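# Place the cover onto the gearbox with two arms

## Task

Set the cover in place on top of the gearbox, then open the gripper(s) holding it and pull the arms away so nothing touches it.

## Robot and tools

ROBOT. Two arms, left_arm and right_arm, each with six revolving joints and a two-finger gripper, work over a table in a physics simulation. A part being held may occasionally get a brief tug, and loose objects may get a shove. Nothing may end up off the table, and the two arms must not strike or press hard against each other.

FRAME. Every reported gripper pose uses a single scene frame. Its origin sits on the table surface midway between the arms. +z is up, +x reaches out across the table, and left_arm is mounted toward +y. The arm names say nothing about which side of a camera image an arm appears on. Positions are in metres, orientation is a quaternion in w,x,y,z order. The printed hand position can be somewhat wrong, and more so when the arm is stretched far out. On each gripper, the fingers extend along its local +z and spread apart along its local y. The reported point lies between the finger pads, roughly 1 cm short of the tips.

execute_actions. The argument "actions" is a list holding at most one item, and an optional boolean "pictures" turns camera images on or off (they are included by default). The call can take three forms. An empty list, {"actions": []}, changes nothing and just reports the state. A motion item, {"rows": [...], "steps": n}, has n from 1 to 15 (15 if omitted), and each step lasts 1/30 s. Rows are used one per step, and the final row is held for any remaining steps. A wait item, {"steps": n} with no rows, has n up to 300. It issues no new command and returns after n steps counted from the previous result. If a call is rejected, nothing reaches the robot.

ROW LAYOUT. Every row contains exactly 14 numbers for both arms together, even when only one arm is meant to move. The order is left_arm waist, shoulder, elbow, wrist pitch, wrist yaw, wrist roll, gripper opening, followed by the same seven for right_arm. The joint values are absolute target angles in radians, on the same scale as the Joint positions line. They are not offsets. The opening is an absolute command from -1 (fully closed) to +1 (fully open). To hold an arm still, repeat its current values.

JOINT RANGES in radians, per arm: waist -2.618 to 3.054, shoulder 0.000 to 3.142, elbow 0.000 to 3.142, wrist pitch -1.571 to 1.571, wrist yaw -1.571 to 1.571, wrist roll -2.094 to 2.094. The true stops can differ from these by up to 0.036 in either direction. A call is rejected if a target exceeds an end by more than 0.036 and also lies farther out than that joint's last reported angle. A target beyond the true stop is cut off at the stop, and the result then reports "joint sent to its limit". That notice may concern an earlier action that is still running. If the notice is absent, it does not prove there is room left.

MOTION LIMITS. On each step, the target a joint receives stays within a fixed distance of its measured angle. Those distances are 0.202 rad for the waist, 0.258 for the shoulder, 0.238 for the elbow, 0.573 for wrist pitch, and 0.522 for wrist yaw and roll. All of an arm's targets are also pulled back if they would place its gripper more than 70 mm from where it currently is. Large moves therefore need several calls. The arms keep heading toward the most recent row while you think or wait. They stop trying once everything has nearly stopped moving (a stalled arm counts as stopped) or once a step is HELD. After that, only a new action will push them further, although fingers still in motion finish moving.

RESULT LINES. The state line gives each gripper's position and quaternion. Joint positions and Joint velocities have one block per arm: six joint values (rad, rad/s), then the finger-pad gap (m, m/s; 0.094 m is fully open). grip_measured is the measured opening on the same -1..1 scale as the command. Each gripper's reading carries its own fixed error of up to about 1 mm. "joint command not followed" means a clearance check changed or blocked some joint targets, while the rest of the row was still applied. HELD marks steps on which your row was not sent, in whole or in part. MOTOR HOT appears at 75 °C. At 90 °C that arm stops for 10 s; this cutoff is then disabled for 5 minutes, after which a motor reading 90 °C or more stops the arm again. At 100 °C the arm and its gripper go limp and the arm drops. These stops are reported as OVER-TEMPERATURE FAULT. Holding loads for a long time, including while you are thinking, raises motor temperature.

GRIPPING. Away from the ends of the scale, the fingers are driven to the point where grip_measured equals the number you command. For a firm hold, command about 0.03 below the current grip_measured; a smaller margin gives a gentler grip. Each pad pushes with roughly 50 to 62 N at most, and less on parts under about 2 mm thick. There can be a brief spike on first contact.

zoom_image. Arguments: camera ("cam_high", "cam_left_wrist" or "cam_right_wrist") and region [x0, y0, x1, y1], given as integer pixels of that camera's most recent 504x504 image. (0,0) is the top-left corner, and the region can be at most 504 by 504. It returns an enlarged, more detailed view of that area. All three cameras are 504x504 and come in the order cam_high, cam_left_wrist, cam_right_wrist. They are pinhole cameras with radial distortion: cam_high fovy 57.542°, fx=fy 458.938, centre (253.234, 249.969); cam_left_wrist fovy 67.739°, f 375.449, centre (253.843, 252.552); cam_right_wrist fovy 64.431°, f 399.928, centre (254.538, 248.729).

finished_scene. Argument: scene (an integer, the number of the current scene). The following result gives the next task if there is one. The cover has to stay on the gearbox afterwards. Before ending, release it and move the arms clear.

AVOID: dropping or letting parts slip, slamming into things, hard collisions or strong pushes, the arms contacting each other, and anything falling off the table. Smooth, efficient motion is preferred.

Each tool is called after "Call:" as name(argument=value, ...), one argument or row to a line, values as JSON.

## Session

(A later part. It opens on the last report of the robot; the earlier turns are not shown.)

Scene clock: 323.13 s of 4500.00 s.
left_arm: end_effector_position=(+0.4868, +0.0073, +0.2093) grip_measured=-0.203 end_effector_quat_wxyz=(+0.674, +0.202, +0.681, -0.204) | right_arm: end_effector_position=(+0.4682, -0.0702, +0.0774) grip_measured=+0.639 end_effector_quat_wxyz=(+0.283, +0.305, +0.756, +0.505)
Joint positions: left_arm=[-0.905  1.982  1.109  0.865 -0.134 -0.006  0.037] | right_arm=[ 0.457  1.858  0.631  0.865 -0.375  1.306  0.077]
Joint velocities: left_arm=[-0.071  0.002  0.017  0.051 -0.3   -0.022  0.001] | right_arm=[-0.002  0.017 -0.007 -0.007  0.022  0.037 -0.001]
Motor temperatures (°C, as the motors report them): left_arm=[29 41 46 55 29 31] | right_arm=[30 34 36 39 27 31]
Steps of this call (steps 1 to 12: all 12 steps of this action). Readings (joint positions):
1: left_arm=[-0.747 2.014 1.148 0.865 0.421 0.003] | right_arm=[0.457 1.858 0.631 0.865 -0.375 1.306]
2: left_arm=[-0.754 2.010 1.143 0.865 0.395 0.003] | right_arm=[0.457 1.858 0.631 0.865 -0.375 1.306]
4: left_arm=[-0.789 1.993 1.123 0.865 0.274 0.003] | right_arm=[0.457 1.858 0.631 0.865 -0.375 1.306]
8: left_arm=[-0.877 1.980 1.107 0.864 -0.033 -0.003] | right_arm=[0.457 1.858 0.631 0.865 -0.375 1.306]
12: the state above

Call:
execute_actions(
  actions=[
    {"rows":[[-0.9,1.98,1.11,0.87,-0.13,0,0.9,0.46,1.87,0.65,0.89,-0.36,1.29,0.68],[-0.9,1.98,1.11,0.87,-0.13,0,0.9,0.46,1.87,0.65,0.89,-0.36,1.29,0.68],[-0.9,1.98,1.11,0.87,-0.13,0,0.9,0.46,1.87,0.65,0.89,-0.36,1.29,0.68],[-0.9,1.98,1.11,0.87,-0.13,0,0.9,0.46,1.87,0.65,0.89,-0.36,1.29,0.68],[-0.9,1.98,1.11,0.87,-0.1,0,0.9,0.46,1.87,0.65,0.89,-0.36,1.29,0.68],[-0.88,1.55,0.62,0.93,0,0,0.9,0.46,1.87,0.65,0.89,-0.36,1.29,0.68]],"steps":15},
  ],
  pictures=false,
)

Call:
execute_actions(
  actions=[
    {"rows":[[-0.93,1.55,0.45,0.93,0,1.57,0.6,0.46,1.87,0.65,0.89,-0.36,1.29,0.68]],"steps":15},
  ],
  pictures=false,
)

Call:
execute_actions(
  actions=[
    {"rows":[[-0.93,1.76,0.53,0.95,0,1.57,0.6,0.46,1.87,0.65,0.89,-0.36,1.29,0.68]],"steps":12},
  ],
  pictures=false,
)

Call:
execute_actions(
  actions=[
    {"rows":[[-0.93,1.85,0.67,0.92,0,1.57,0.6,0.46,1.87,0.65,0.89,-0.36,1.29,0.68]],"steps":12},
  ],
)

Scene clock: 325.43 s of 4500.00 s.
left_arm: end_effector_position=(+0.3913, +0.0746, +0.2314) grip_measured=+0.898 end_effector_quat_wxyz=(+0.672, +0.230, +0.662, -0.238) | right_arm: end_effector_position=(+0.4682, -0.0702, +0.0774) grip_measured=+0.681 end_effector_quat_wxyz=(+0.283, +0.305, +0.757, +0.505)
Joint positions: left_arm=[-0.888  1.543  0.64   0.919 -0.024 -0.005  0.089] | right_arm=[ 0.457  1.858  0.631  0.865 -0.375  1.305  0.079]
Joint velocities: left_arm=[ 0.007  0.002  0.007 -0.051  0.11   0.007 -0.001] | right_arm=[-0.017 -0.017 -0.007  0.007  0.037 -0.022 -0.   ]
Motor temperatures (°C, as the motors report them): left_arm=[29 41 45 55 29 31] | right_arm=[30 34 36 39 27 31]
Steps of this call (steps 1 to 30: the robot went on to your last target; steps 31 to 54: nothing new was sent; steps 55 to 69: all 15 steps of this action). Readings (joint positions):
55: left_arm=[-0.912 1.984 1.111 0.865 -0.156 -0.007] | right_arm=[0.457 1.858 0.631 0.865 -0.375 1.306]
56: left_arm=[-0.912 1.984 1.111 0.865 -0.153 -0.007] | right_arm=[0.457 1.858 0.631 0.865 -0.375 1.305]
58: left_arm=[-0.911 1.984 1.111 0.865 -0.148 -0.006] | right_arm=[0.457 1.858 0.631 0.865 -0.375 1.305]
62: left_arm=[-0.900 1.820 0.907 0.871 -0.076 -0.005] | right_arm=[0.457 1.858 0.631 0.865 -0.375 1.305]
69: the state above

Scene clock: 325.93 s of 4500.00 s.
left_arm: end_effector_position=(+0.3518, +0.0853, +0.1394) grip_measured=+0.602 end_effector_quat_wxyz=(+0.600, +0.669, +0.392, +0.198) | right_arm: end_effector_position=(+0.4682, -0.0702, +0.0774) grip_measured=+0.681 end_effector_quat_wxyz=(+0.283, +0.305, +0.757, +0.505)
Joint positions: left_arm=[-0.922  1.561  0.448  0.911 -0.009  1.357  0.075] | right_arm=[ 0.457  1.858  0.631  0.865 -0.375  1.305  0.079]
Joint velocities: left_arm=[ 0.022 -0.007  0.007  0.007  0.022  1.385 -0.   ] | right_arm=[ 0.007 -0.032 -0.007  0.007 -0.051 -0.081  0.   ]
Motor temperatures (°C, as the motors report them): left_arm=[29 41 45 55 29 31] | right_arm=[30 34 36 39 27 31]
Steps of this call (steps 1 to 15: all 15 steps of this action). Readings (joint positions):
1: left_arm=[-0.891 1.543 0.620 0.933 -0.023 0.062] | right_arm=[0.457 1.858 0.631 0.865 -0.375 1.305]
2: left_arm=[-0.897 1.537 0.581 0.955 -0.022 0.157] | right_arm=[0.457 1.858 0.631 0.865 -0.375 1.305]
4: left_arm=[-0.914 1.540 0.501 0.952 -0.016 0.354] | right_arm=[0.457 1.858 0.631 0.865 -0.375 1.305]
8: left_arm=[-0.922 1.561 0.448 0.907 -0.009 0.753] | right_arm=[0.457 1.858 0.631 0.865 -0.375 1.305]
15: the state above

Scene clock: 326.33 s of 4500.00 s.
left_arm: end_effector_position=(+0.3640, +0.0741, +0.0809) grip_measured=+0.602 end_effector_quat_wxyz=(+0.531, +0.740, +0.339, +0.235) | right_arm: end_effector_position=(+0.4682, -0.0702, +0.0774) grip_measured=+0.681 end_effector_quat_wxyz=(+0.283, +0.305, +0.757, +0.505)
Joint positions: left_arm=[-0.922  1.774  0.51   0.933 -0.008  1.556  0.075] | right_arm=[ 0.457  1.858  0.631  0.865 -0.375  1.305  0.079]
Joint velocities: left_arm=[ 0.002 -0.007 -0.007  0.022  0.037  0.095 -0.   ] | right_arm=[ 0.002 -0.002 -0.002  0.051  0.007 -0.022 -0.   ]
Motor temperatures (°C, as the motors report them): left_arm=[29 41 45 55 29 31] | right_arm=[30 34 36 39 27 31]
Steps of this call (steps 1 to 12: all 12 steps of this action). Readings (joint positions):
1: left_arm=[-0.922 1.583 0.455 0.923 -0.009 1.400] | right_arm=[0.457 1.858 0.631 0.865 -0.375 1.305]
2: left_arm=[-0.922 1.632 0.478 0.944 -0.008 1.434] | right_arm=[0.457 1.858 0.631 0.865 -0.375 1.305]
4: left_arm=[-0.922 1.724 0.510 0.951 -0.008 1.482] | right_arm=[0.457 1.858 0.631 0.865 -0.375 1.305]
8: left_arm=[-0.922 1.774 0.510 0.928 -0.008 1.536] | right_arm=[0.457 1.858 0.631 0.865 -0.375 1.305]
12: the state above

Scene clock: 326.73 s of 4500.00 s.
left_arm: end_effector_position=(+0.3910, +0.0498, +0.0979) grip_measured=+0.602 end_effector_quat_wxyz=(+0.549, +0.728, +0.328, +0.247) | right_arm: end_effector_position=(+0.4682, -0.0702, +0.0774) grip_measured=+0.681 end_effector_quat_wxyz=(+0.283, +0.305, +0.757, +0.505)
Joint positions: left_arm=[-0.922  1.847  0.648  0.922 -0.008  1.569  0.075] | right_arm=[ 0.457  1.858  0.631  0.865 -0.375  1.305  0.079]
Joint velocities: left_arm=[-0.037  0.007  0.007 -0.022 -0.007 -0.022 -0.   ] | right_arm=[ 0.002 -0.007 -0.002  0.066  0.022 -0.066  0.001]
Motor temperatures (°C, as the motors report them): left_arm=[29 41 45 55 29 31] | right_arm=[30 34 36 39 27 31]
Steps of this call (steps 1 to 12: all 12 steps of this action). Readings (joint positions):
1: left_arm=[-0.922 1.783 0.526 0.926 -0.008 1.559] | right_arm=[0.457 1.858 0.631 0.865 -0.375 1.305]
2: left_arm=[-0.922 1.807 0.562 0.919 -0.008 1.561] | right_arm=[0.457 1.858 0.631 0.865 -0.375 1.305]
4: left_arm=[-0.922 1.843 0.626 0.919 -0.008 1.564] | right_arm=[0.457 1.858 0.631 0.865 -0.375 1.305]
8: left_arm=[-0.922 1.847 0.648 0.922 -0.008 1.567] | right_arm=[0.457 1.858 0.631 0.865 -0.375 1.305]
12: the state above

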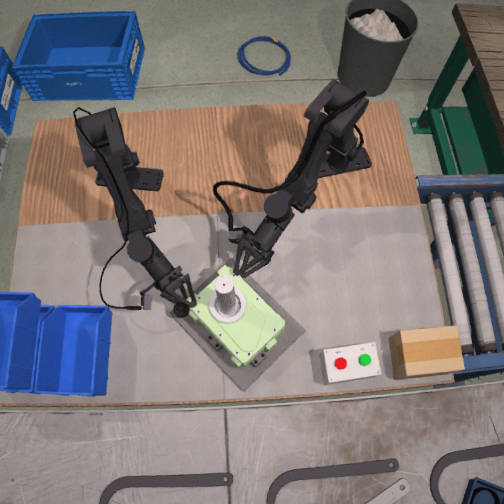

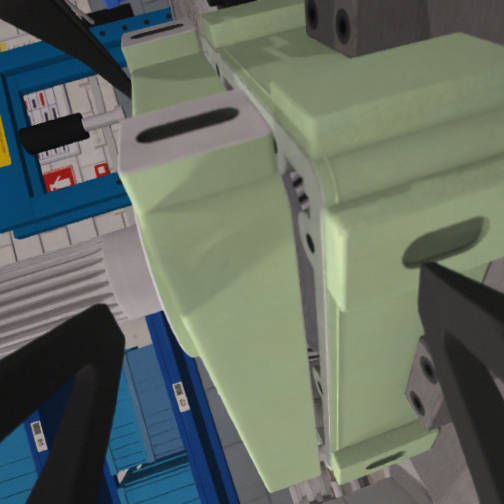

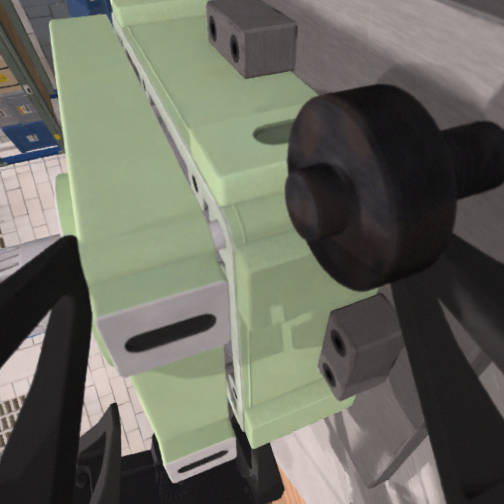

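Call:
execute_actions(
  actions=[
    {"rows":[[-0.955,1.85,0.65,0.89,0,1.57,0.6,0.46,1.87,0.65,0.89,-0.36,1.29,0.68],[-0.955,1.85,0.65,0.89,0,1.57,0.6,0.46,1.87,0.65,0.89,-0.36,1.29,0.68],[-0.955,1.85,0.65,0.89,0,1.57,0.6,0.46,1.87,0.65,0.89,-0.36,1.29,0.68],[-0.955,1.85,0.65,0.89,0,1.57,0.6,0.46,1.87,0.65,0.89,-0.36,1.29,0.68],[-0.955,1.85,0.65,0.89,0,1.57,0.6,0.46,1.87,0.65,0.89,-0.36,1.29,0.68],[-0.955,1.85,0.65,0.89,0,1.57,0.6,0.46,1.87,0.65,0.89,-0.36,1.29,0.68],[-0.955,1.91,0.75,0.88,0,1.57,0.6,0.46,1.87,0.65,0.89,-0.36,1.29,0.68]],"steps":15},
  ],
)

Scene clock: 327.93 s of 4500.00 s.
left_arm: end_effector_position=(+0.3878, +0.0374, +0.0815) grip_measured=+0.602 end_effector_quat_wxyz=(+0.531, +0.747, +0.324, +0.234) | right_arm: end_effector_position=(+0.4685, -0.0706, +0.0773) grip_measured=+0.682 end_effector_quat_wxyz=(+0.284, +0.306, +0.756, +0.504)
Joint positions: left_arm=[-0.947  1.889  0.687  0.869 -0.01   1.574  0.075] | right_arm=[ 0.457  1.858  0.631  0.865 -0.372  1.305  0.079]
Joint velocities: left_arm=[-0.032 -0.007 -0.002  0.037 -0.007 -0.022  0.   ] | right_arm=[ 0.007 -0.022 -0.007 -0.051 -0.037 -0.066  0.   ]
Motor temperatures (°C, as the motors report them): left_arm=[29 41 45 55 29 31] | right_arm=[30 34 36 39 27 31]
Steps of this call (steps 1 to 15: the robot went on to your last target; steps 16 to 21: nothing new was sent; steps 22 to 36: all 15 steps of this action). Readings (joint positions):
22: left_arm=[-0.924 1.847 0.648 0.920 -0.008 1.570] | right_arm=[0.457 1.858 0.631 0.865 -0.375 1.305]
23: left_arm=[-0.929 1.847 0.648 0.918 -0.008 1.570] | right_arm=[0.457 1.858 0.631 0.865 -0.375 1.305]
25: left_arm=[-0.940 1.847 0.648 0.913 -0.008 1.570] | right_arm=[0.457 1.858 0.631 0.865 -0.375 1.305]
29: left_arm=[-0.947 1.866 0.674 0.891 -0.007 1.571] | right_arm=[0.457 1.858 0.631 0.865 -0.373 1.305]
36: the state above

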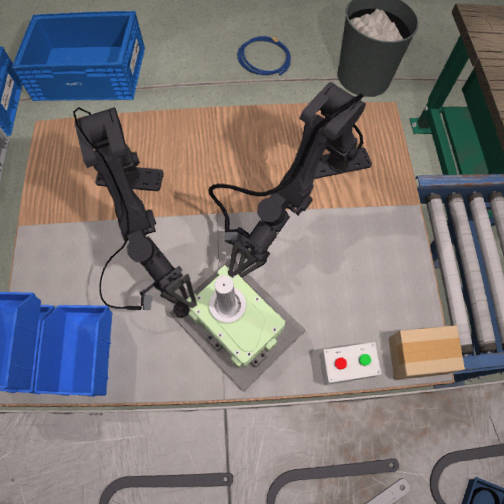

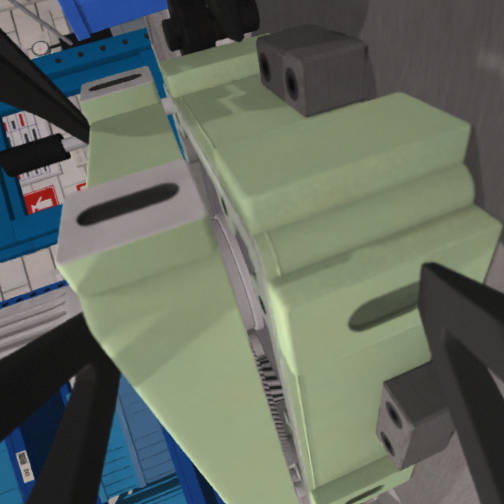

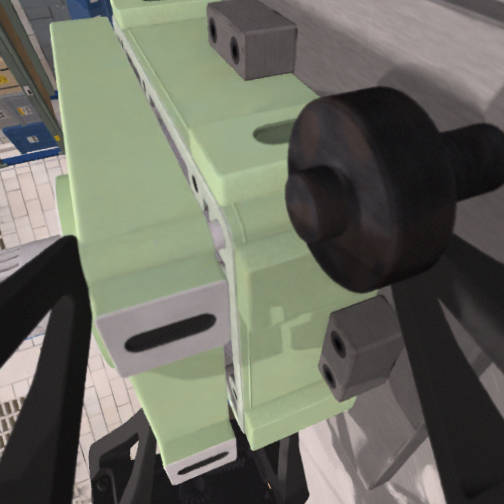

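Call:
execute_actions(
  actions=[
    {"rows":[[-0.94,1.93,0.78,0.9,0,1.57,0.55,0.46,1.87,0.65,0.89,-0.36,1.29,0.68],[-0.94,1.93,0.78,0.9,0,1.57,0.5,0.46,1.87,0.65,0.89,-0.36,1.29,0.68],[-0.94,1.93,0.78,0.9,0,1.57,0.45,0.46,1.87,0.65,0.89,-0.36,1.29,0.68],[-0.94,1.93,0.78,0.9,0,1.57,0.4,0.46,1.87,0.65,0.89,-0.36,1.29,0.68],[-0.94,1.93,0.78,0.9,0,1.57,0.35,0.46,1.87,0.65,0.89,-0.36,1.29,0.68],[-0.94,1.93,0.78,0.9,0,1.57,0.3,0.46,1.87,0.65,0.89,-0.36,1.29,0.68],[-0.94,1.93,0.78,0.9,0,1.57,0.2,0.46,1.87,0.65,0.89,-0.36,1.29,0.68]],"steps":15},
  ],
)

Scene clock: 329.13 s of 4500.00 s.
left_arm: end_effector_position=(+0.3886, +0.0376, +0.0838) grip_measured=+0.447 end_effector_quat_wxyz=(+0.524, +0.753, +0.318, +0.240) | right_arm: end_effector_position=(+0.4685, -0.0706, +0.0773) grip_measured=+0.682 end_effector_quat_wxyz=(+0.284, +0.306, +0.756, +0.504)
Joint positions: left_arm=[-0.947  1.874  0.697  0.836 -0.014  1.596  0.068] | right_arm=[ 0.457  1.858  0.631  0.865 -0.372  1.305  0.079]
Joint velocities: left_arm=[-0.017  0.007  0.007  0.007  0.037  0.022 -0.   ] | right_arm=[-0.017 -0.007  0.002 -0.022 -0.022  0.095  0.001]
Motor temperatures (°C, as the motors report them): left_arm=[29 41 45 55 29 31] | right_arm=[30 34 36 39 27 31]
Steps of this call (steps 1 to 15: the robot went on to your last target; steps 16 to 21: nothing new was sent; steps 22 to 36: all 15 steps of this action). Readings (joint positions):
22: left_arm=[-0.947 1.889 0.689 0.868 -0.010 1.575] | right_arm=[0.457 1.858 0.631 0.865 -0.372 1.305]
23: left_arm=[-0.947 1.888 0.689 0.868 -0.011 1.578] | right_arm=[0.457 1.858 0.631 0.865 -0.372 1.305]
25: left_arm=[-0.947 1.881 0.691 0.857 -0.013 1.589] | right_arm=[0.457 1.858 0.631 0.865 -0.372 1.305]
29: left_arm=[-0.947 1.875 0.696 0.839 -0.014 1.595] | right_arm=[0.457 1.858 0.631 0.865 -0.372 1.305]
36: the state above

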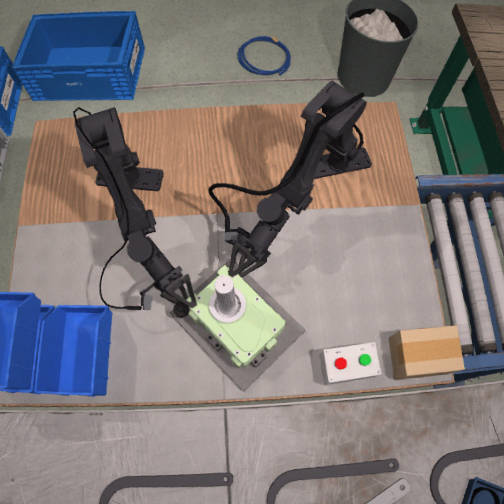

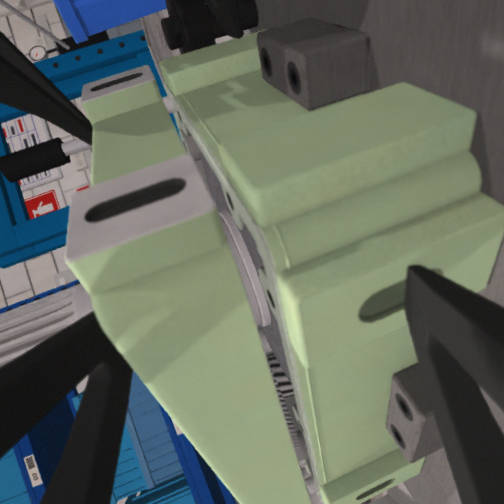

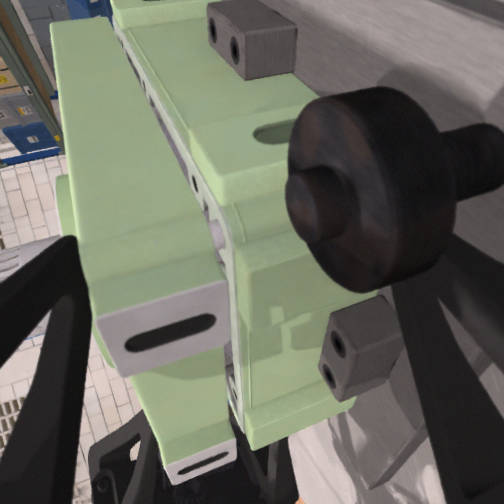

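Call:
execute_actions(
  actions=[
    {"rows":[[-0.947,1.875,0.69,0.85,0,1.57,0.9,0.46,1.87,0.65,0.89,-0.36,1.29,0.68],[-0.947,1.875,0.69,0.85,0,1.57,0.9,0.46,1.87,0.65,0.89,-0.36,1.29,0.68],[-0.947,1.875,0.69,0.85,0,1.57,0.9,0.46,1.87,0.65,0.89,-0.36,1.29,0.68],[-0.947,1.875,0.69,0.85,0,1.57,0.9,0.46,1.87,0.65,0.89,-0.36,1.29,0.68],[-0.947,1.875,0.69,0.85,0,1.57,0.9,0.46,1.87,0.65,0.89,-0.36,1.29,0.68],[-0.92,1.6,0.45,0.9,0,1.57,1,0.46,1.87,0.65,0.89,-0.36,1.29,0.68]],"steps":15},
  ],
  pictures=false,
)

Call:
execute_actions(
  actions=[
    {"rows":[[-0.855,1.45,0.7,0.5,0,0,1,0.46,1.87,0.65,0.89,-0.36,1.29,0.68]],"steps":15},
  ],
  pictures=false,
)

Call:
execute_actions(
  actions=[
    {"rows":[[-0.855,1.6,0.9,0.42,0,0,1,0.46,1.87,0.65,0.89,-0.36,1.29,0.68],[-0.855,1.6,0.9,0.42,0,0,1,0.46,1.87,0.65,0.89,-0.36,1.29,0.68],[-0.855,1.6,0.9,0.42,0,0,1,0.46,1.87,0.65,0.89,-0.36,1.29,0.68],[-0.855,1.6,0.9,0.42,0,0,1,0.46,1.87,0.65,0.89,-0.36,1.29,0.68],[-0.855,1.6,0.9,0.42,0,0,1,0.46,1.87,0.65,0.89,-0.36,1.29,0.68],[-0.855,1.88,1.2,0.32,0,0,1,0.46,1.87,0.65,0.89,-0.36,1.29,0.68]],"steps":15},
  ],
  pictures=false,
)

Call:
execute_actions(
  actions=[
    {"rows":[[-0.855,1.925,1.15,0.37,0,0,1,0.46,1.87,0.65,0.89,-0.36,1.29,0.68]],"steps":15},
  ],
)

Scene clock: 332.00 s of 4500.00 s.
left_arm: end_effector_position=(+0.3509, +0.0823, +0.1176) grip_measured=+1.000 end_effector_quat_wxyz=(+0.551, +0.729, +0.319, +0.252) | right_arm: end_effector_position=(+0.4685, -0.0706, +0.0773) grip_measured=+0.682 end_effector_quat_wxyz=(+0.284, +0.306, +0.756, +0.504)
Joint positions: left_arm=[-0.93   1.606  0.459  0.879 -0.01   1.584  0.094] | right_arm=[ 0.457  1.858  0.631  0.865 -0.372  1.305  0.079]
Joint velocities: left_arm=[-0.007  0.022  0.007 -0.007 -0.037  0.051  0.   ] | right_arm=[ 0.012 -0.002 -0.007  0.007  0.007 -0.022 -0.001]
Motor temperatures (°C, as the motors report them): left_arm=[29 40 45 55 29 31] | right_arm=[30 34 36 39 27 31]
Steps of this call (steps 1 to 15: the robot went on to your last target; steps 16 to 71: nothing new was sent; steps 72 to 86: all 15 steps of this action). Readings (joint positions):
72: left_arm=[-0.947 1.869 0.692 0.835 -0.014 1.595] | right_arm=[0.457 1.858 0.631 0.865 -0.372 1.305]
73: left_arm=[-0.947 1.870 0.692 0.835 -0.013 1.593] | right_arm=[0.457 1.858 0.631 0.865 -0.372 1.305]
75: left_arm=[-0.947 1.870 0.692 0.835 -0.012 1.589] | right_arm=[0.457 1.858 0.631 0.865 -0.372 1.305]
79: left_arm=[-0.936 1.702 0.523 0.849 -0.010 1.586] | right_arm=[0.457 1.858 0.631 0.865 -0.372 1.305]
86: the state above

Scene clock: 332.50 s of 4500.00 s.
left_arm: end_effector_position=(+0.3888, +0.0881, +0.2039) grip_measured=+1.000 end_effector_quat_wxyz=(+0.613, +0.344, +0.699, -0.130) | right_arm: end_effector_position=(+0.4685, -0.0706, +0.0773) grip_measured=+0.682 end_effector_quat_wxyz=(+0.284, +0.306, +0.756, +0.504)
Joint positions: left_arm=[-0.861  1.445  0.692  0.537 -0.004  0.247  0.094] | right_arm=[ 0.457  1.858  0.631  0.865 -0.372  1.305  0.079]
Joint velocities: left_arm=[-0.012 -0.007 -0.002 -0.183  0.051 -1.619  0.   ] | right_arm=[-0.027  0.002  0.017 -0.007 -0.066  0.007  0.   ]
Motor temperatures (°C, as the motors report them): left_arm=[29 40 45 55 29 31] | right_arm=[30 34 36 39 27 31]
Steps of this call (steps 1 to 15: all 15 steps of this action). Readings (joint positions):
1: left_arm=[-0.924 1.593 0.481 0.821 -0.006 1.522] | right_arm=[0.457 1.858 0.631 0.865 -0.372 1.305]
2: left_arm=[-0.911 1.573 0.523 0.732 -0.003 1.439] | right_arm=[0.457 1.858 0.631 0.865 -0.372 1.305]
4: left_arm=[-0.880 1.526 0.610 0.636 -0.003 1.254] | right_arm=[0.457 1.858 0.631 0.865 -0.372 1.305]
8: left_arm=[-0.861 1.450 0.690 0.610 -0.004 0.863] | right_arm=[0.457 1.858 0.631 0.865 -0.372 1.305]
15: the state above

Scene clock: 333.00 s of 4500.00 s.
left_arm: end_effector_position=(+0.4732, +0.0211, +0.1525) grip_measured=+1.000 end_effector_quat_wxyz=(+0.525, +0.279, +0.784, -0.177) | right_arm: end_effector_position=(+0.4685, -0.0706, +0.0773) grip_measured=+0.682 end_effector_quat_wxyz=(+0.284, +0.306, +0.756, +0.504)
Joint positions: left_arm=[-0.861  1.903  1.168  0.339 -0.004  0.016  0.094] | right_arm=[ 0.457  1.858  0.631  0.865 -0.372  1.305  0.079]
Joint velocities: left_arm=[ 0.007  0.007 -0.007 -0.022 -0.007 -0.095  0.   ] | right_arm=[ 0.007  0.002  0.017 -0.051 -0.007 -0.022 -0.001]
Motor temperatures (°C, as the motors report them): left_arm=[29 40 45 55 29 30] | right_arm=[30 34 36 39 27 31]
Steps of this call (steps 1 to 15: all 15 steps of this action). Readings (joint positions):
1: left_arm=[-0.861 1.461 0.717 0.511 -0.004 0.199] | right_arm=[0.457 1.858 0.631 0.865 -0.372 1.305]
2: left_arm=[-0.861 1.505 0.771 0.488 -0.004 0.161] | right_arm=[0.457 1.858 0.631 0.865 -0.372 1.305]
4: left_arm=[-0.861 1.582 0.855 0.481 -0.004 0.105] | right_arm=[0.457 1.858 0.631 0.865 -0.372 1.305]
8: left_arm=[-0.861 1.775 1.065 0.415 -0.004 0.048] | right_arm=[0.457 1.858 0.631 0.865 -0.372 1.305]
15: the state above

Scene clock: 333.50 s of 4500.00 s.
left_arm: end_effector_position=(+0.4738, +0.0206, +0.1431) grip_measured=+1.000 end_effector_quat_wxyz=(+0.520, +0.278, +0.788, -0.177) | right_arm: end_effector_position=(+0.4685, -0.0706, +0.0773) grip_measured=+0.682 end_effector_quat_wxyz=(+0.284, +0.306, +0.756, +0.504)
Joint positions: left_arm=[-0.861  1.922  1.164  0.349 -0.004  0.009  0.094] | right_arm=[ 0.457  1.858  0.631  0.865 -0.372  1.305  0.079]
Joint velocities: left_arm=[-0.007 -0.002 -0.002 -0.007  0.007  0.037  0.   ] | right_arm=[-0.002 -0.012  0.007 -0.037 -0.022 -0.037  0.001]
Motor temperatures (°C, as the motors report them): left_arm=[29 40 45 55 29 30] | right_arm=[30 34 36 39 27 31]
Steps of this call (steps 1 to 15: all 15 steps of this action). Readings (joint positions):
1: left_arm=[-0.861 1.904 1.168 0.341 -0.004 0.015] | right_arm=[0.457 1.858 0.631 0.865 -0.372 1.305]
2: left_arm=[-0.861 1.907 1.168 0.346 -0.004 0.013] | right_arm=[0.457 1.858 0.631 0.865 -0.372 1.305]
4: left_arm=[-0.861 1.915 1.168 0.348 -0.004 0.012] | right_arm=[0.457 1.858 0.631 0.865 -0.372 1.305]
8: left_arm=[-0.861 1.921 1.164 0.349 -0.004 0.009] | right_arm=[0.457 1.858 0.631 0.865 -0.372 1.305]
15: the state above

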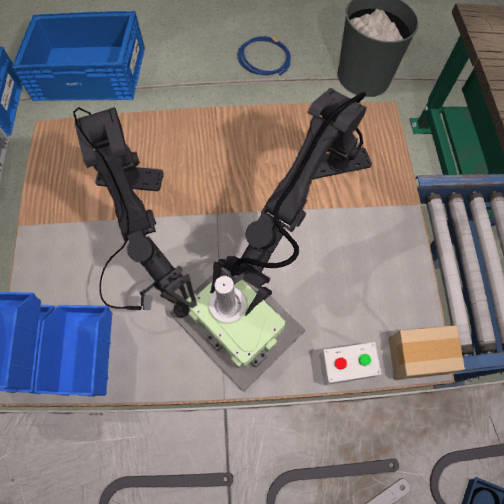

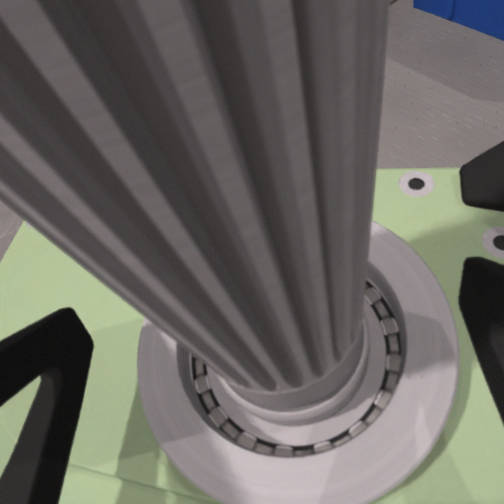

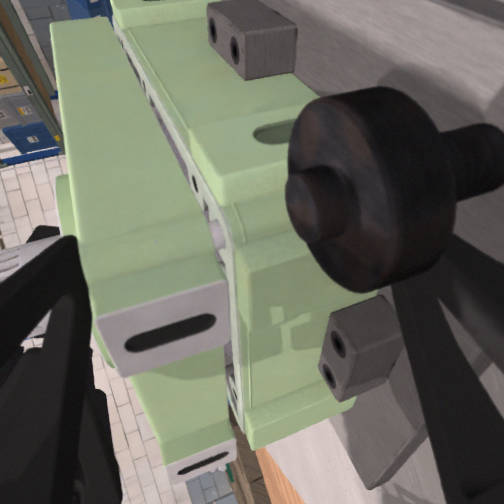

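Shift slightly −q1, lower, close on ring, then try lifting with right opened.

Call:
execute_actions(
  actions=[
    {"rows":[[-0.88,1.93,1.15,0.37,0,0,1,0.46,1.87,0.65,0.89,-0.36,1.29,1],[-0.88,1.93,1.15,0.37,0,0,1,0.46,1.87,0.65,0.89,-0.36,1.29,1],[-0.88,1.93,1.15,0.37,0,0,1,0.46,1.87,0.65,0.89,-0.36,1.29,1],[-0.88,1.93,1.15,0.37,0,0,1,0.46,1.87,0.65,0.89,-0.36,1.29,1],[-0.88,1.96,1.15,0.37,0,0,1,0.46,1.87,0.65,0.89,-0.36,1.29,1]],"steps":13},
  ],
  pictures=false,
)

Call:
execute_actions(
  actions=[
    {"rows":[[-0.88,1.96,1.15,0.37,0,0,0.7,0.44,1.76,0.46,1.0,-0.33,1.35,1]],"steps":12},
  ],
)

Scene clock: 334.80 s of 4500.00 s.
left_arm: end_effector_position=(+0.4711, +0.0163, +0.1353) grip_measured=+1.000 end_effector_quat_wxyz=(+0.516, +0.281, +0.789, -0.179) | right_arm: end_effector_position=(+0.4688, -0.0707, +0.0763) grip_measured=+1.000 end_effector_quat_wxyz=(+0.285, +0.305, +0.757, +0.503)
Joint positions: left_arm=[-0.87   1.938  1.159  0.363 -0.004  0.007  0.094] | right_arm=[ 0.457  1.863  0.631  0.869 -0.371  1.302  0.094]
Joint velocities: left_arm=[-0.002 -0.012  0.002 -0.081  0.022 -0.022  0.   ] | right_arm=[ 0.002  0.002 -0.002 -0.007  0.066  0.022  0.   ]
Motor temperatures (°C, as the motors report them): left_arm=[29 41 45 55 29 30] | right_arm=[30 34 36 39 27 31]
Steps of this call (steps 1 to 15: the robot went on to your last target; steps 16 to 26: nothing new was sent; steps 27 to 39: all 13 steps of this action). Readings (joint positions):
27: left_arm=[-0.861 1.922 1.164 0.349 -0.004 0.008] | right_arm=[0.457 1.858 0.631 0.866 -0.372 1.304]
28: left_arm=[-0.863 1.922 1.164 0.349 -0.004 0.008] | right_arm=[0.457 1.860 0.631 0.868 -0.372 1.303]
30: left_arm=[-0.866 1.922 1.164 0.349 -0.004 0.008] | right_arm=[0.457 1.861 0.631 0.868 -0.371 1.303]
34: left_arm=[-0.870 1.936 1.160 0.362 -0.004 0.007] | right_arm=[0.457 1.863 0.631 0.869 -0.371 1.302]
39: the state above

Scene clock: 335.20 s of 4500.00 s.
left_arm: end_effector_position=(+0.4711, +0.0163, +0.1353) grip_measured=+0.702 end_effector_quat_wxyz=(+0.516, +0.281, +0.789, -0.179) | right_arm: end_effector_position=(+0.4385, -0.0891, +0.0742) grip_measured=+1.000 end_effector_quat_wxyz=(+0.293, +0.330, +0.742, +0.505)
Joint positions: left_arm=[-0.87   1.938  1.159  0.363 -0.004  0.006  0.08 ] | right_arm=[ 0.447  1.784  0.469  0.97  -0.338  1.346  0.094]
Joint velocities: left_arm=[-0.007 -0.002  0.002 -0.051  0.007  0.007 -0.   ] | right_arm=[-0.007 -0.007  0.007  0.081  0.037  0.037  0.   ]
Motor temperatures (°C, as the motors report them): left_arm=[29 41 45 55 29 30] | right_arm=[30 34 36 39 27 31]
Steps of this call (steps 1 to 12: all 12 steps of this action). Readings (joint positions):
1: left_arm=[-0.870 1.938 1.159 0.363 -0.004 0.006] | right_arm=[0.456 1.855 0.611 0.888 -0.365 1.309]
2: left_arm=[-0.870 1.938 1.159 0.363 -0.004 0.006] | right_arm=[0.454 1.830 0.567 0.915 -0.358 1.316]
4: left_arm=[-0.870 1.938 1.159 0.363 -0.004 0.006] | right_arm=[0.449 1.790 0.494 0.939 -0.351 1.328]
8: left_arm=[-0.870 1.938 1.159 0.363 -0.004 0.006] | right_arm=[0.447 1.784 0.469 0.951 -0.342 1.341]
12: the state above

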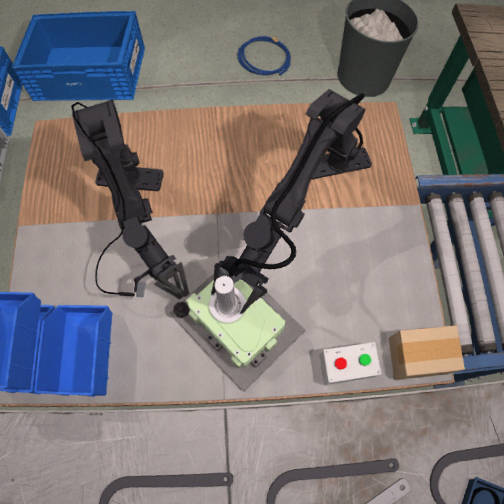

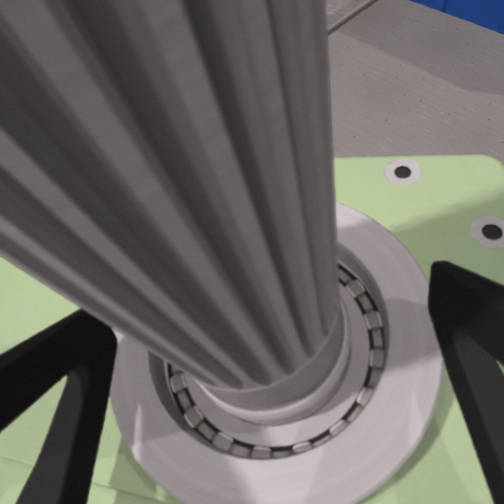

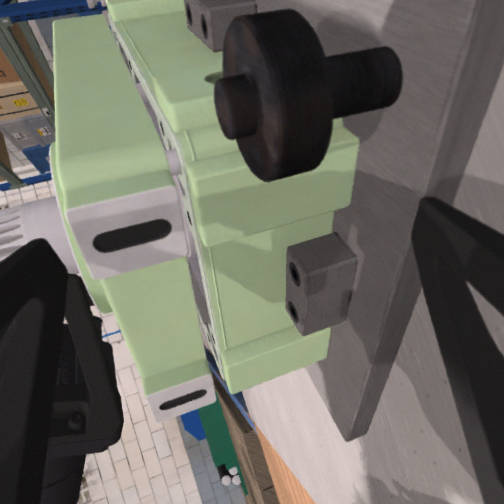

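Call:
execute_actions(
  actions=[
    {"rows":[[-0.88,1.92,1.17,0.33,0,0,1,0.44,1.76,0.46,1.0,-0.33,1.35,1],[-0.88,1.92,1.17,0.33,0,0,1,0.44,1.76,0.46,1.0,-0.33,1.35,1],[-0.88,1.92,1.17,0.33,0,0,1,0.44,1.76,0.46,1.0,-0.33,1.35,1],[-0.88,1.92,1.17,0.33,0,0,1,0.44,1.76,0.46,1.0,-0.33,1.35,1],[-0.88,1.92,1.19,0.22,0,0,1,0.44,1.76,0.46,1.0,-0.33,1.35,1]],"steps":15},
  ],
  pictures=false,
)

Call:
execute_actions(
  actions=[
    {"rows":[[-0.88,1.92,1.19,0.22,0,0,0.7,0.44,1.76,0.46,1.0,-0.33,1.35,1]],"steps":10},
  ],
)

Scene clock: 336.47 s of 4500.00 s.
left_arm: end_effector_position=(+0.4665, +0.0201, +0.1250) grip_measured=+1.000 end_effector_quat_wxyz=(+0.492, +0.287, +0.804, -0.170) | right_arm: end_effector_position=(+0.4395, -0.0892, +0.0764) grip_measured=+1.000 end_effector_quat_wxyz=(+0.296, +0.330, +0.739, +0.507)
Joint positions: left_arm=[-0.87   1.933  1.167  0.29  -0.004  0.009  0.094] | right_arm=[ 0.447  1.784  0.469  0.98  -0.336  1.349  0.094]
Joint velocities: left_arm=[ 0.007 -0.017  0.012 -0.037  0.007  0.007  0.   ] | right_arm=[ 0.012  0.017 -0.002 -0.022  0.066 -0.051  0.   ]
Motor temperatures (°C, as the motors report them): left_arm=[29 41 44 55 29 30] | right_arm=[30 34 35 39 27 31]
Steps of this call (steps 1 to 15: the robot went on to your last target; steps 16 to 23: nothing new was sent; steps 24 to 38: all 15 steps of this action). Readings (joint positions):
24: left_arm=[-0.870 1.937 1.159 0.363 -0.004 0.006] | right_arm=[0.447 1.784 0.469 0.980 -0.336 1.349]
25: left_arm=[-0.870 1.937 1.159 0.361 -0.004 0.006] | right_arm=[0.447 1.784 0.469 0.980 -0.336 1.349]
27: left_arm=[-0.870 1.937 1.159 0.359 -0.004 0.006] | right_arm=[0.447 1.784 0.469 0.980 -0.336 1.349]
31: left_arm=[-0.870 1.936 1.162 0.306 -0.004 0.009] | right_arm=[0.447 1.784 0.469 0.980 -0.336 1.349]
38: the state above

Scene clock: 336.80 s of 4500.00 s.
left_arm: end_effector_position=(+0.4669, +0.0206, +0.1251) grip_measured=+0.804 end_effector_quat_wxyz=(+0.493, +0.288, +0.804, -0.167) | right_arm: end_effector_position=(+0.4395, -0.0893, +0.0764) grip_measured=+1.000 end_effector_quat_wxyz=(+0.296, +0.330, +0.739, +0.507)
Joint positions: left_arm=[-0.87   1.933  1.168  0.29  -0.009  0.013  0.085] | right_arm=[ 0.447  1.784  0.469  0.98  -0.335  1.349  0.094]
Joint velocities: left_arm=[ 0.007  0.002  0.002  0.022 -0.066  0.037  0.001] | right_arm=[ 0.007  0.002 -0.012 -0.007 -0.022 -0.037  0.   ]
Motor temperatures (°C, as the motors report them): left_arm=[29 41 44 55 29 30] | right_arm=[30 34 35 39 27 31]
Steps of this call (steps 1 to 10: all 10 steps of this action). Readings (joint positions):
1: left_arm=[-0.870 1.933 1.168 0.290 -0.004 0.009] | right_arm=[0.447 1.784 0.469 0.980 -0.335 1.349]
2: left_arm=[-0.870 1.933 1.168 0.290 -0.008 0.013] | right_arm=[0.447 1.784 0.469 0.980 -0.335 1.349]
4: left_arm=[-0.870 1.933 1.168 0.290 -0.009 0.013] | right_arm=[0.447 1.784 0.469 0.980 -0.335 1.349]
8: left_arm=[-0.870 1.933 1.168 0.290 -0.009 0.013] | right_arm=[0.447 1.784 0.469 0.980 -0.335 1.349]
10: the state above

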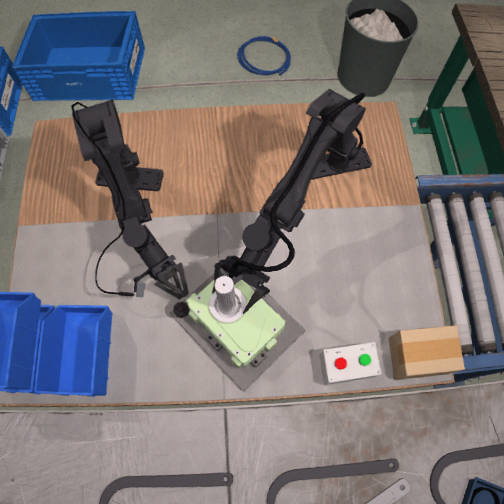

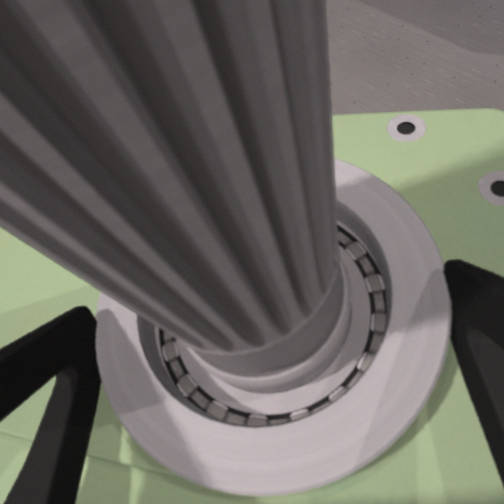

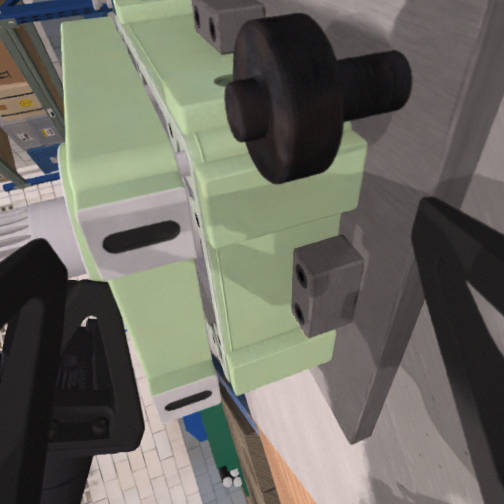

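Call:
execute_actions(
  actions=[
    {"rows":[[-0.87,1.83,1.04,0.33,0,0,0.7,0.44,1.76,0.46,1.0,-0.33,1.35,1],[-0.87,1.83,1.04,0.33,0,0,0.7,0.44,1.76,0.46,1.0,-0.33,1.35,1],[-0.87,1.83,1.04,0.33,0,0,0.7,0.44,1.76,0.46,1.0,-0.33,1.35,1],[-0.87,1.83,1.04,0.33,0,0,0.7,0.44,1.76,0.46,1.0,-0.33,1.35,1],[-0.87,2.03,1.3,0.25,0,0,0.7,0.44,1.76,0.46,1.0,-0.33,1.35,1],[-0.87,2.03,1.3,0.25,0,0,0.7,0.44,1.76,0.46,1.0,-0.33,1.35,1],[-0.87,2.03,1.3,0.25,0,0,0.7,0.44,1.76,0.46,1.0,-0.33,1.35,1],[-0.87,2.03,1.3,0.25,0,0,0.7,0.44,1.76,0.46,1.0,-0.33,1.35,1],[-0.87,1.93,1.17,0.29,0,0.5,0.7,0.44,1.76,0.46,1.0,-0.33,1.35,1],[-0.87,1.93,1.17,0.29,0,0.5,0.7,0.44,1.76,0.46,1.0,-0.33,1.35,1],[-0.87,1.93,1.17,0.29,0,0.5,0.7,0.44,1.76,0.46,1.0,-0.33,1.35,1],[-0.87,1.93,1.17,0.29,0,-0.5,0.7,0.44,1.76,0.46,1.0,-0.33,1.35,1]],"steps":15},
  ],
  pictures=false,
)

Call:
execute_actions(
  actions=[
    {"rows":[[-0.87,1.86,1.2,0.45,0,0,0.7,0.44,1.76,0.46,1.0,-0.33,1.35,1]],"steps":12},
  ],
)

Scene clock: 338.90 s of 4500.00 s.
left_arm: end_effector_position=(+0.4674, +0.0200, +0.1264) grip_measured=+0.804 end_effector_quat_wxyz=(+0.488, +0.269, +0.812, -0.172) | right_arm: end_effector_position=(+0.4396, -0.0893, +0.0765) grip_measured=+1.000 end_effector_quat_wxyz=(+0.296, +0.330, +0.739, +0.507)
Joint positions: left_arm=[-0.875  1.933  1.18   0.271 -0.024 -0.031  0.085] | right_arm=[ 0.447  1.784  0.469  0.981 -0.335  1.349  0.094]
Joint velocities: left_arm=[-0.012 -0.012 -0.061  0.11   0.022 -0.242 -0.   ] | right_arm=[ 0.017  0.007 -0.017  0.066 -0.022  0.007  0.   ]
Motor temperatures (°C, as the motors report them): left_arm=[29 41 44 54 29 31] | right_arm=[30 35 35 39 27 31]
Steps of this call (steps 1 to 15: the robot went on to your last target; steps 16 to 48: nothing new was sent; steps 49 to 63: all 15 steps of this action). Readings (joint positions):
49: left_arm=[-0.870 1.926 1.153 0.307 -0.009 0.013] | right_arm=[0.447 1.784 0.469 0.981 -0.335 1.349]
50: left_arm=[-0.870 1.925 1.131 0.348 -0.009 0.013] | right_arm=[0.447 1.784 0.469 0.981 -0.335 1.349]
52: left_arm=[-0.870 1.926 1.110 0.394 -0.009 0.013] | right_arm=[0.447 1.784 0.469 0.981 -0.335 1.349]
56: left_arm=[-0.870 1.940 1.197 0.254 -0.010 0.017] | right_arm=[0.447 1.784 0.469 0.981 -0.335 1.349]
63: the state above

Scene clock: 339.30 s of 4500.00 s.
left_arm: end_effector_position=(+0.4678, +0.0194, +0.1299) grip_measured=+0.804 end_effector_quat_wxyz=(+0.496, +0.282, +0.804, -0.166) | right_arm: end_effector_position=(+0.4396, -0.0893, +0.0765) grip_measured=+1.000 end_effector_quat_wxyz=(+0.296, +0.330, +0.739, +0.507)
Joint positions: left_arm=[-0.875  1.929  1.177  0.283 -0.022  0.003  0.085] | right_arm=[ 0.447  1.784  0.469  0.981 -0.335  1.349  0.094]
Joint velocities: left_arm=[-0.012  0.002 -0.002 -0.007  0.037  0.051  0.   ] | right_arm=[ 0.007 -0.002 -0.002 -0.051 -0.022 -0.007  0.   ]
Motor temperatures (°C, as the motors report them): left_arm=[29 42 44 54 29 31] | right_arm=[30 35 35 39 27 31]
Steps of this call (steps 1 to 12: all 12 steps of this action). Readings (joint positions):
1: left_arm=[-0.875 1.929 1.178 0.280 -0.024 -0.006] | right_arm=[0.447 1.784 0.469 0.981 -0.335 1.349]
2: left_arm=[-0.875 1.929 1.177 0.283 -0.022 0.002] | right_arm=[0.447 1.784 0.469 0.981 -0.335 1.349]
4: left_arm=[-0.875 1.929 1.177 0.283 -0.022 0.003] | right_arm=[0.447 1.784 0.469 0.981 -0.335 1.349]
8: left_arm=[-0.875 1.929 1.177 0.283 -0.022 0.003] | right_arm=[0.447 1.784 0.469 0.981 -0.335 1.349]
12: the state above

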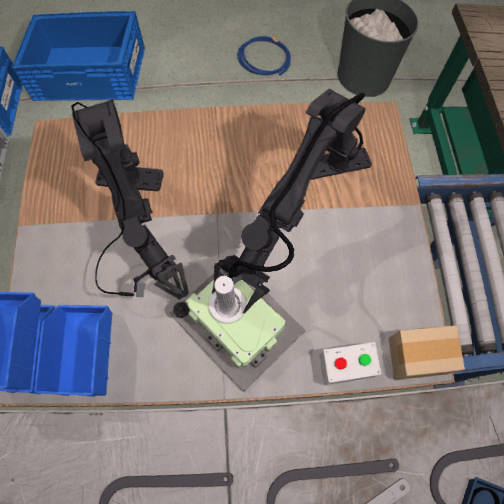

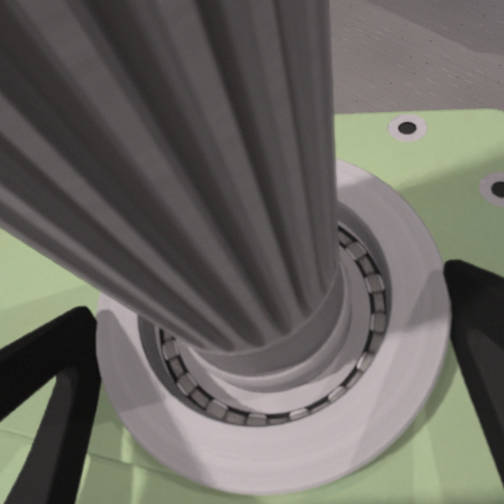

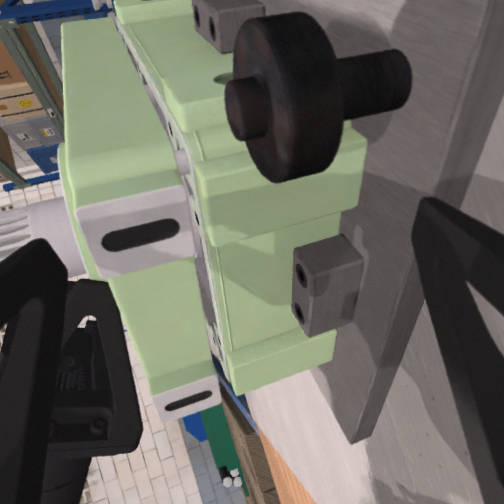

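Call:
execute_actions(
  actions=[],
)

Scene clock: 341.23 s of 4500.00 s.
left_arm: end_effector_position=(+0.4678, +0.0194, +0.1299) grip_measured=+0.804 end_effector_quat_wxyz=(+0.496, +0.282, +0.804, -0.166) | right_arm: end_effector_position=(+0.4396, -0.0893, +0.0765) grip_measured=+1.000 end_effector_quat_wxyz=(+0.296, +0.330, +0.739, +0.507)
Joint positions: left_arm=[-0.875  1.929  1.177  0.283 -0.022  0.003  0.085] | right_arm=[ 0.447  1.784  0.469  0.981 -0.335  1.349  0.094]
Joint velocities: left_arm=[-0.007  0.012  0.027 -0.022  0.095 -0.022 -0.001] | right_arm=[-0.022 -0.017  0.002  0.022 -0.066 -0.007  0.   ]
Motor temperatures (°C, as the motors report them): left_arm=[29 43 44 56 29 31] | right_arm=[30 35 35 39 27 31]
Steps of this call (steps 1 to 15: the robot went on to your last target; steps 16 to 58: nothing new was sent). Readings (joint positions):
1: left_arm=[-0.875 1.929 1.177 0.283 -0.022 0.003] | right_arm=[0.447 1.784 0.469 0.981 -0.335 1.349]
2: left_arm=[-0.875 1.929 1.177 0.283 -0.022 0.003] | right_arm=[0.447 1.784 0.469 0.981 -0.335 1.349]
4: left_arm=[-0.875 1.929 1.177 0.283 -0.022 0.003] | right_arm=[0.447 1.784 0.469 0.981 -0.335 1.349]
8: left_arm=[-0.875 1.929 1.177 0.283 -0.022 0.003] | right_arm=[0.447 1.784 0.469 0.981 -0.335 1.349]
58: the state above
All arms were judged still, so your last target was given up. Only a new action makes them travel on or press farther. Fingers that are still opening or closing keep moving.

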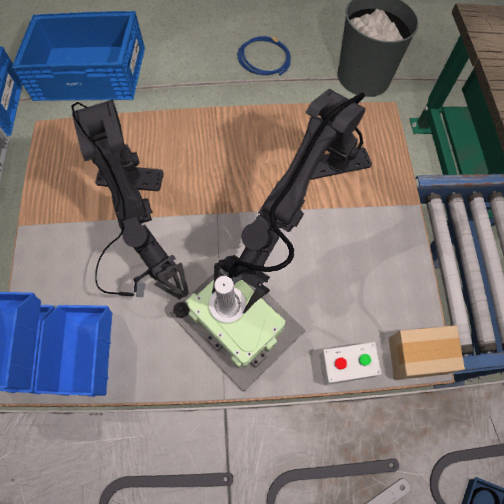

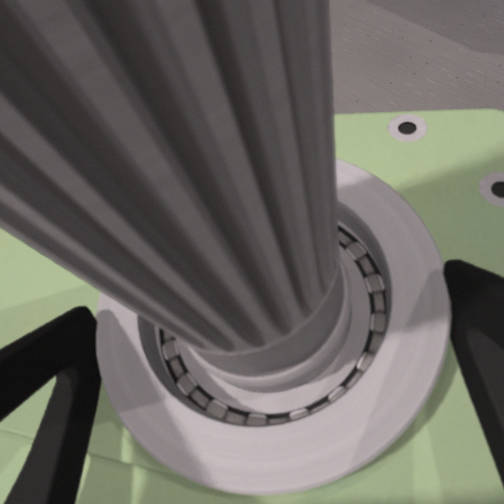

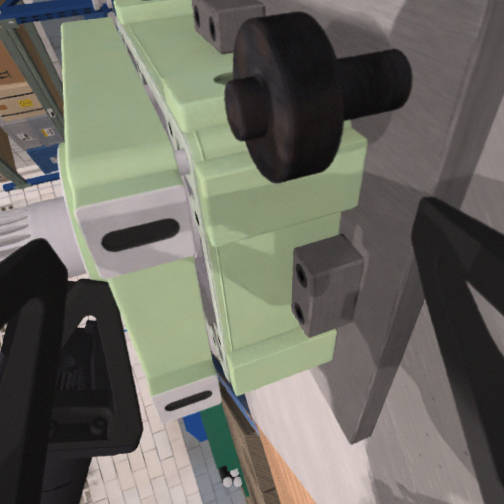

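Call:
execute_actions(
  actions=[
    {"rows":[[-0.87,2.0,1.15,0.2,0,0.4,0.7,0.44,1.76,0.46,1.0,-0.33,1.35,1],[-0.87,2.0,1.15,0.2,0,0.4,0.7,0.44,1.76,0.46,1.0,-0.33,1.35,1],[-0.87,2.0,1.15,0.2,0,0.4,0.7,0.44,1.76,0.46,1.0,-0.33,1.35,1],[-0.87,2.0,1.15,0.2,0,0.4,0.7,0.44,1.76,0.46,1.0,-0.33,1.35,1],[-0.87,2.0,1.15,0.2,0.3,0,0.7,0.44,1.76,0.46,1.0,-0.33,1.35,1],[-0.87,2.0,1.15,0.2,0.3,0,0.7,0.44,1.76,0.46,1.0,-0.33,1.35,1],[-0.87,2.0,1.15,0.2,0.3,0,0.7,0.44,1.76,0.46,1.0,-0.33,1.35,1],[-0.87,2.0,1.15,0.2,0,-0.4,0.7,0.44,1.76,0.46,1.0,-0.33,1.35,1],[-0.87,2.0,1.15,0.2,0,-0.4,0.7,0.44,1.76,0.46,1.0,-0.33,1.35,1],[-0.87,2.0,1.15,0.2,0,-0.4,0.7,0.44,1.76,0.46,1.0,-0.33,1.35,1],[-0.87,2.0,1.15,0.2,0,-0.4,0.7,0.44,1.76,0.46,1.0,-0.33,1.35,1],[-0.87,2.0,1.15,0.2,-0.3,0,0.7,0.44,1.76,0.46,1.0,-0.33,1.35,1],[-0.87,2.0,1.15,0.2,-0.3,0,0.7,0.44,1.76,0.46,1.0,-0.33,1.35,1],[-0.87,2.0,1.15,0.2,-0.3,0,0.7,0.44,1.76,0.46,1.0,-0.33,1.35,1],[-0.87,2.0,1.15,0.2,-0.3,0,0.7,0.44,1.76,0.46,1.0,-0.33,1.35,1]]},
  ],
)

Scene clock: 343.17 s of 4500.00 s.
left_arm: end_effector_position=(+0.4681, +0.0216, +0.1235) grip_measured=+0.804 end_effector_quat_wxyz=(+0.493, +0.280, +0.809, -0.155) | right_arm: end_effector_position=(+0.4396, -0.0893, +0.0765) grip_measured=+1.000 end_effector_quat_wxyz=(+0.296, +0.330, +0.739, +0.507)
Joint positions: left_arm=[-0.879  1.937  1.175  0.278 -0.046  0.005  0.085] | right_arm=[ 0.447  1.784  0.469  0.981 -0.335  1.349  0.094]
Joint velocities: left_arm=[-0.007  0.012  0.012  0.007 -0.007  0.007 -0.   ] | right_arm=[ 0.007  0.012 -0.007 -0.022  0.037 -0.022  0.   ]
Motor temperatures (°C, as the motors report them): left_arm=[29 44 44 57 29 31] | right_arm=[30 35 35 39 27 31]
Steps of this call (steps 1 to 43: nothing new was sent; steps 44 to 58: all 15 steps of this action). Readings (joint positions):
44: left_arm=[-0.875 1.937 1.175 0.277 -0.020 0.034] | right_arm=[0.447 1.784 0.469 0.981 -0.335 1.349]
45: left_arm=[-0.874 1.937 1.175 0.277 -0.016 0.040] | right_arm=[0.447 1.784 0.469 0.981 -0.335 1.349]
47: left_arm=[-0.873 1.937 1.175 0.277 -0.014 0.041] | right_arm=[0.447 1.784 0.469 0.981 -0.335 1.349]
51: left_arm=[-0.865 1.937 1.175 0.278 0.004 -0.007] | right_arm=[0.447 1.784 0.469 0.981 -0.335 1.349]
58: the state above

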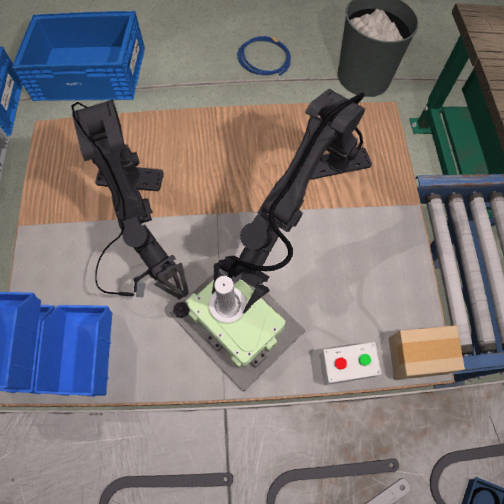

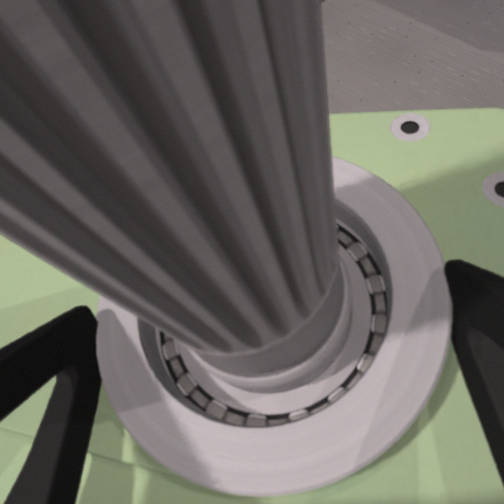

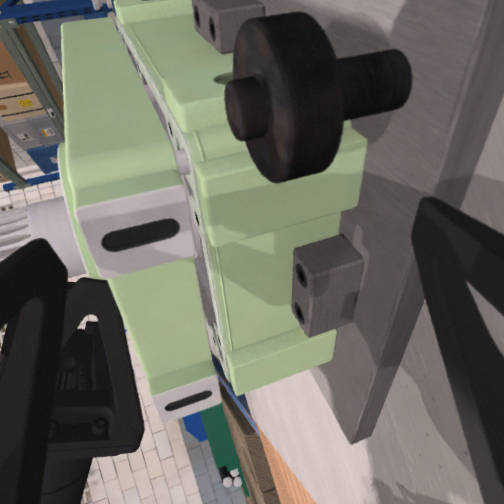

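Call:
zoom_image(
  camera="cam_right_wrist",
  region=[100,20,260,400],
)

Call:
zoom_image(
  camera="cam_high",
  region=[160,260,320,400],
)

Region (100, 20, 260, 400) of cam_right_wrist's 504x504 image, scaled by 1.326, with more detail than that image has; it fills the left 212 columns of this view, and the rest is white.

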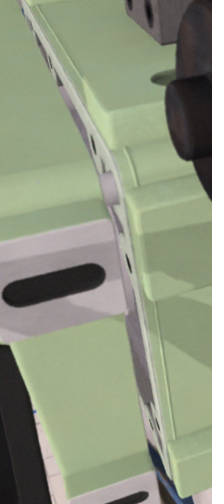

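Region (160, 260, 320, 400) of cam_high's 504x504 image, scaled by 3.150, with more detail than that image has; it fills the top 441 rows of this view, and the rest is white.

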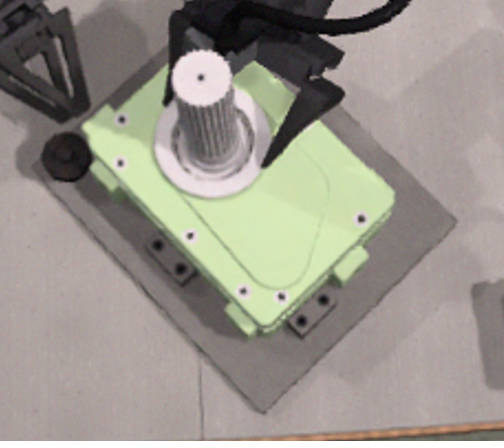

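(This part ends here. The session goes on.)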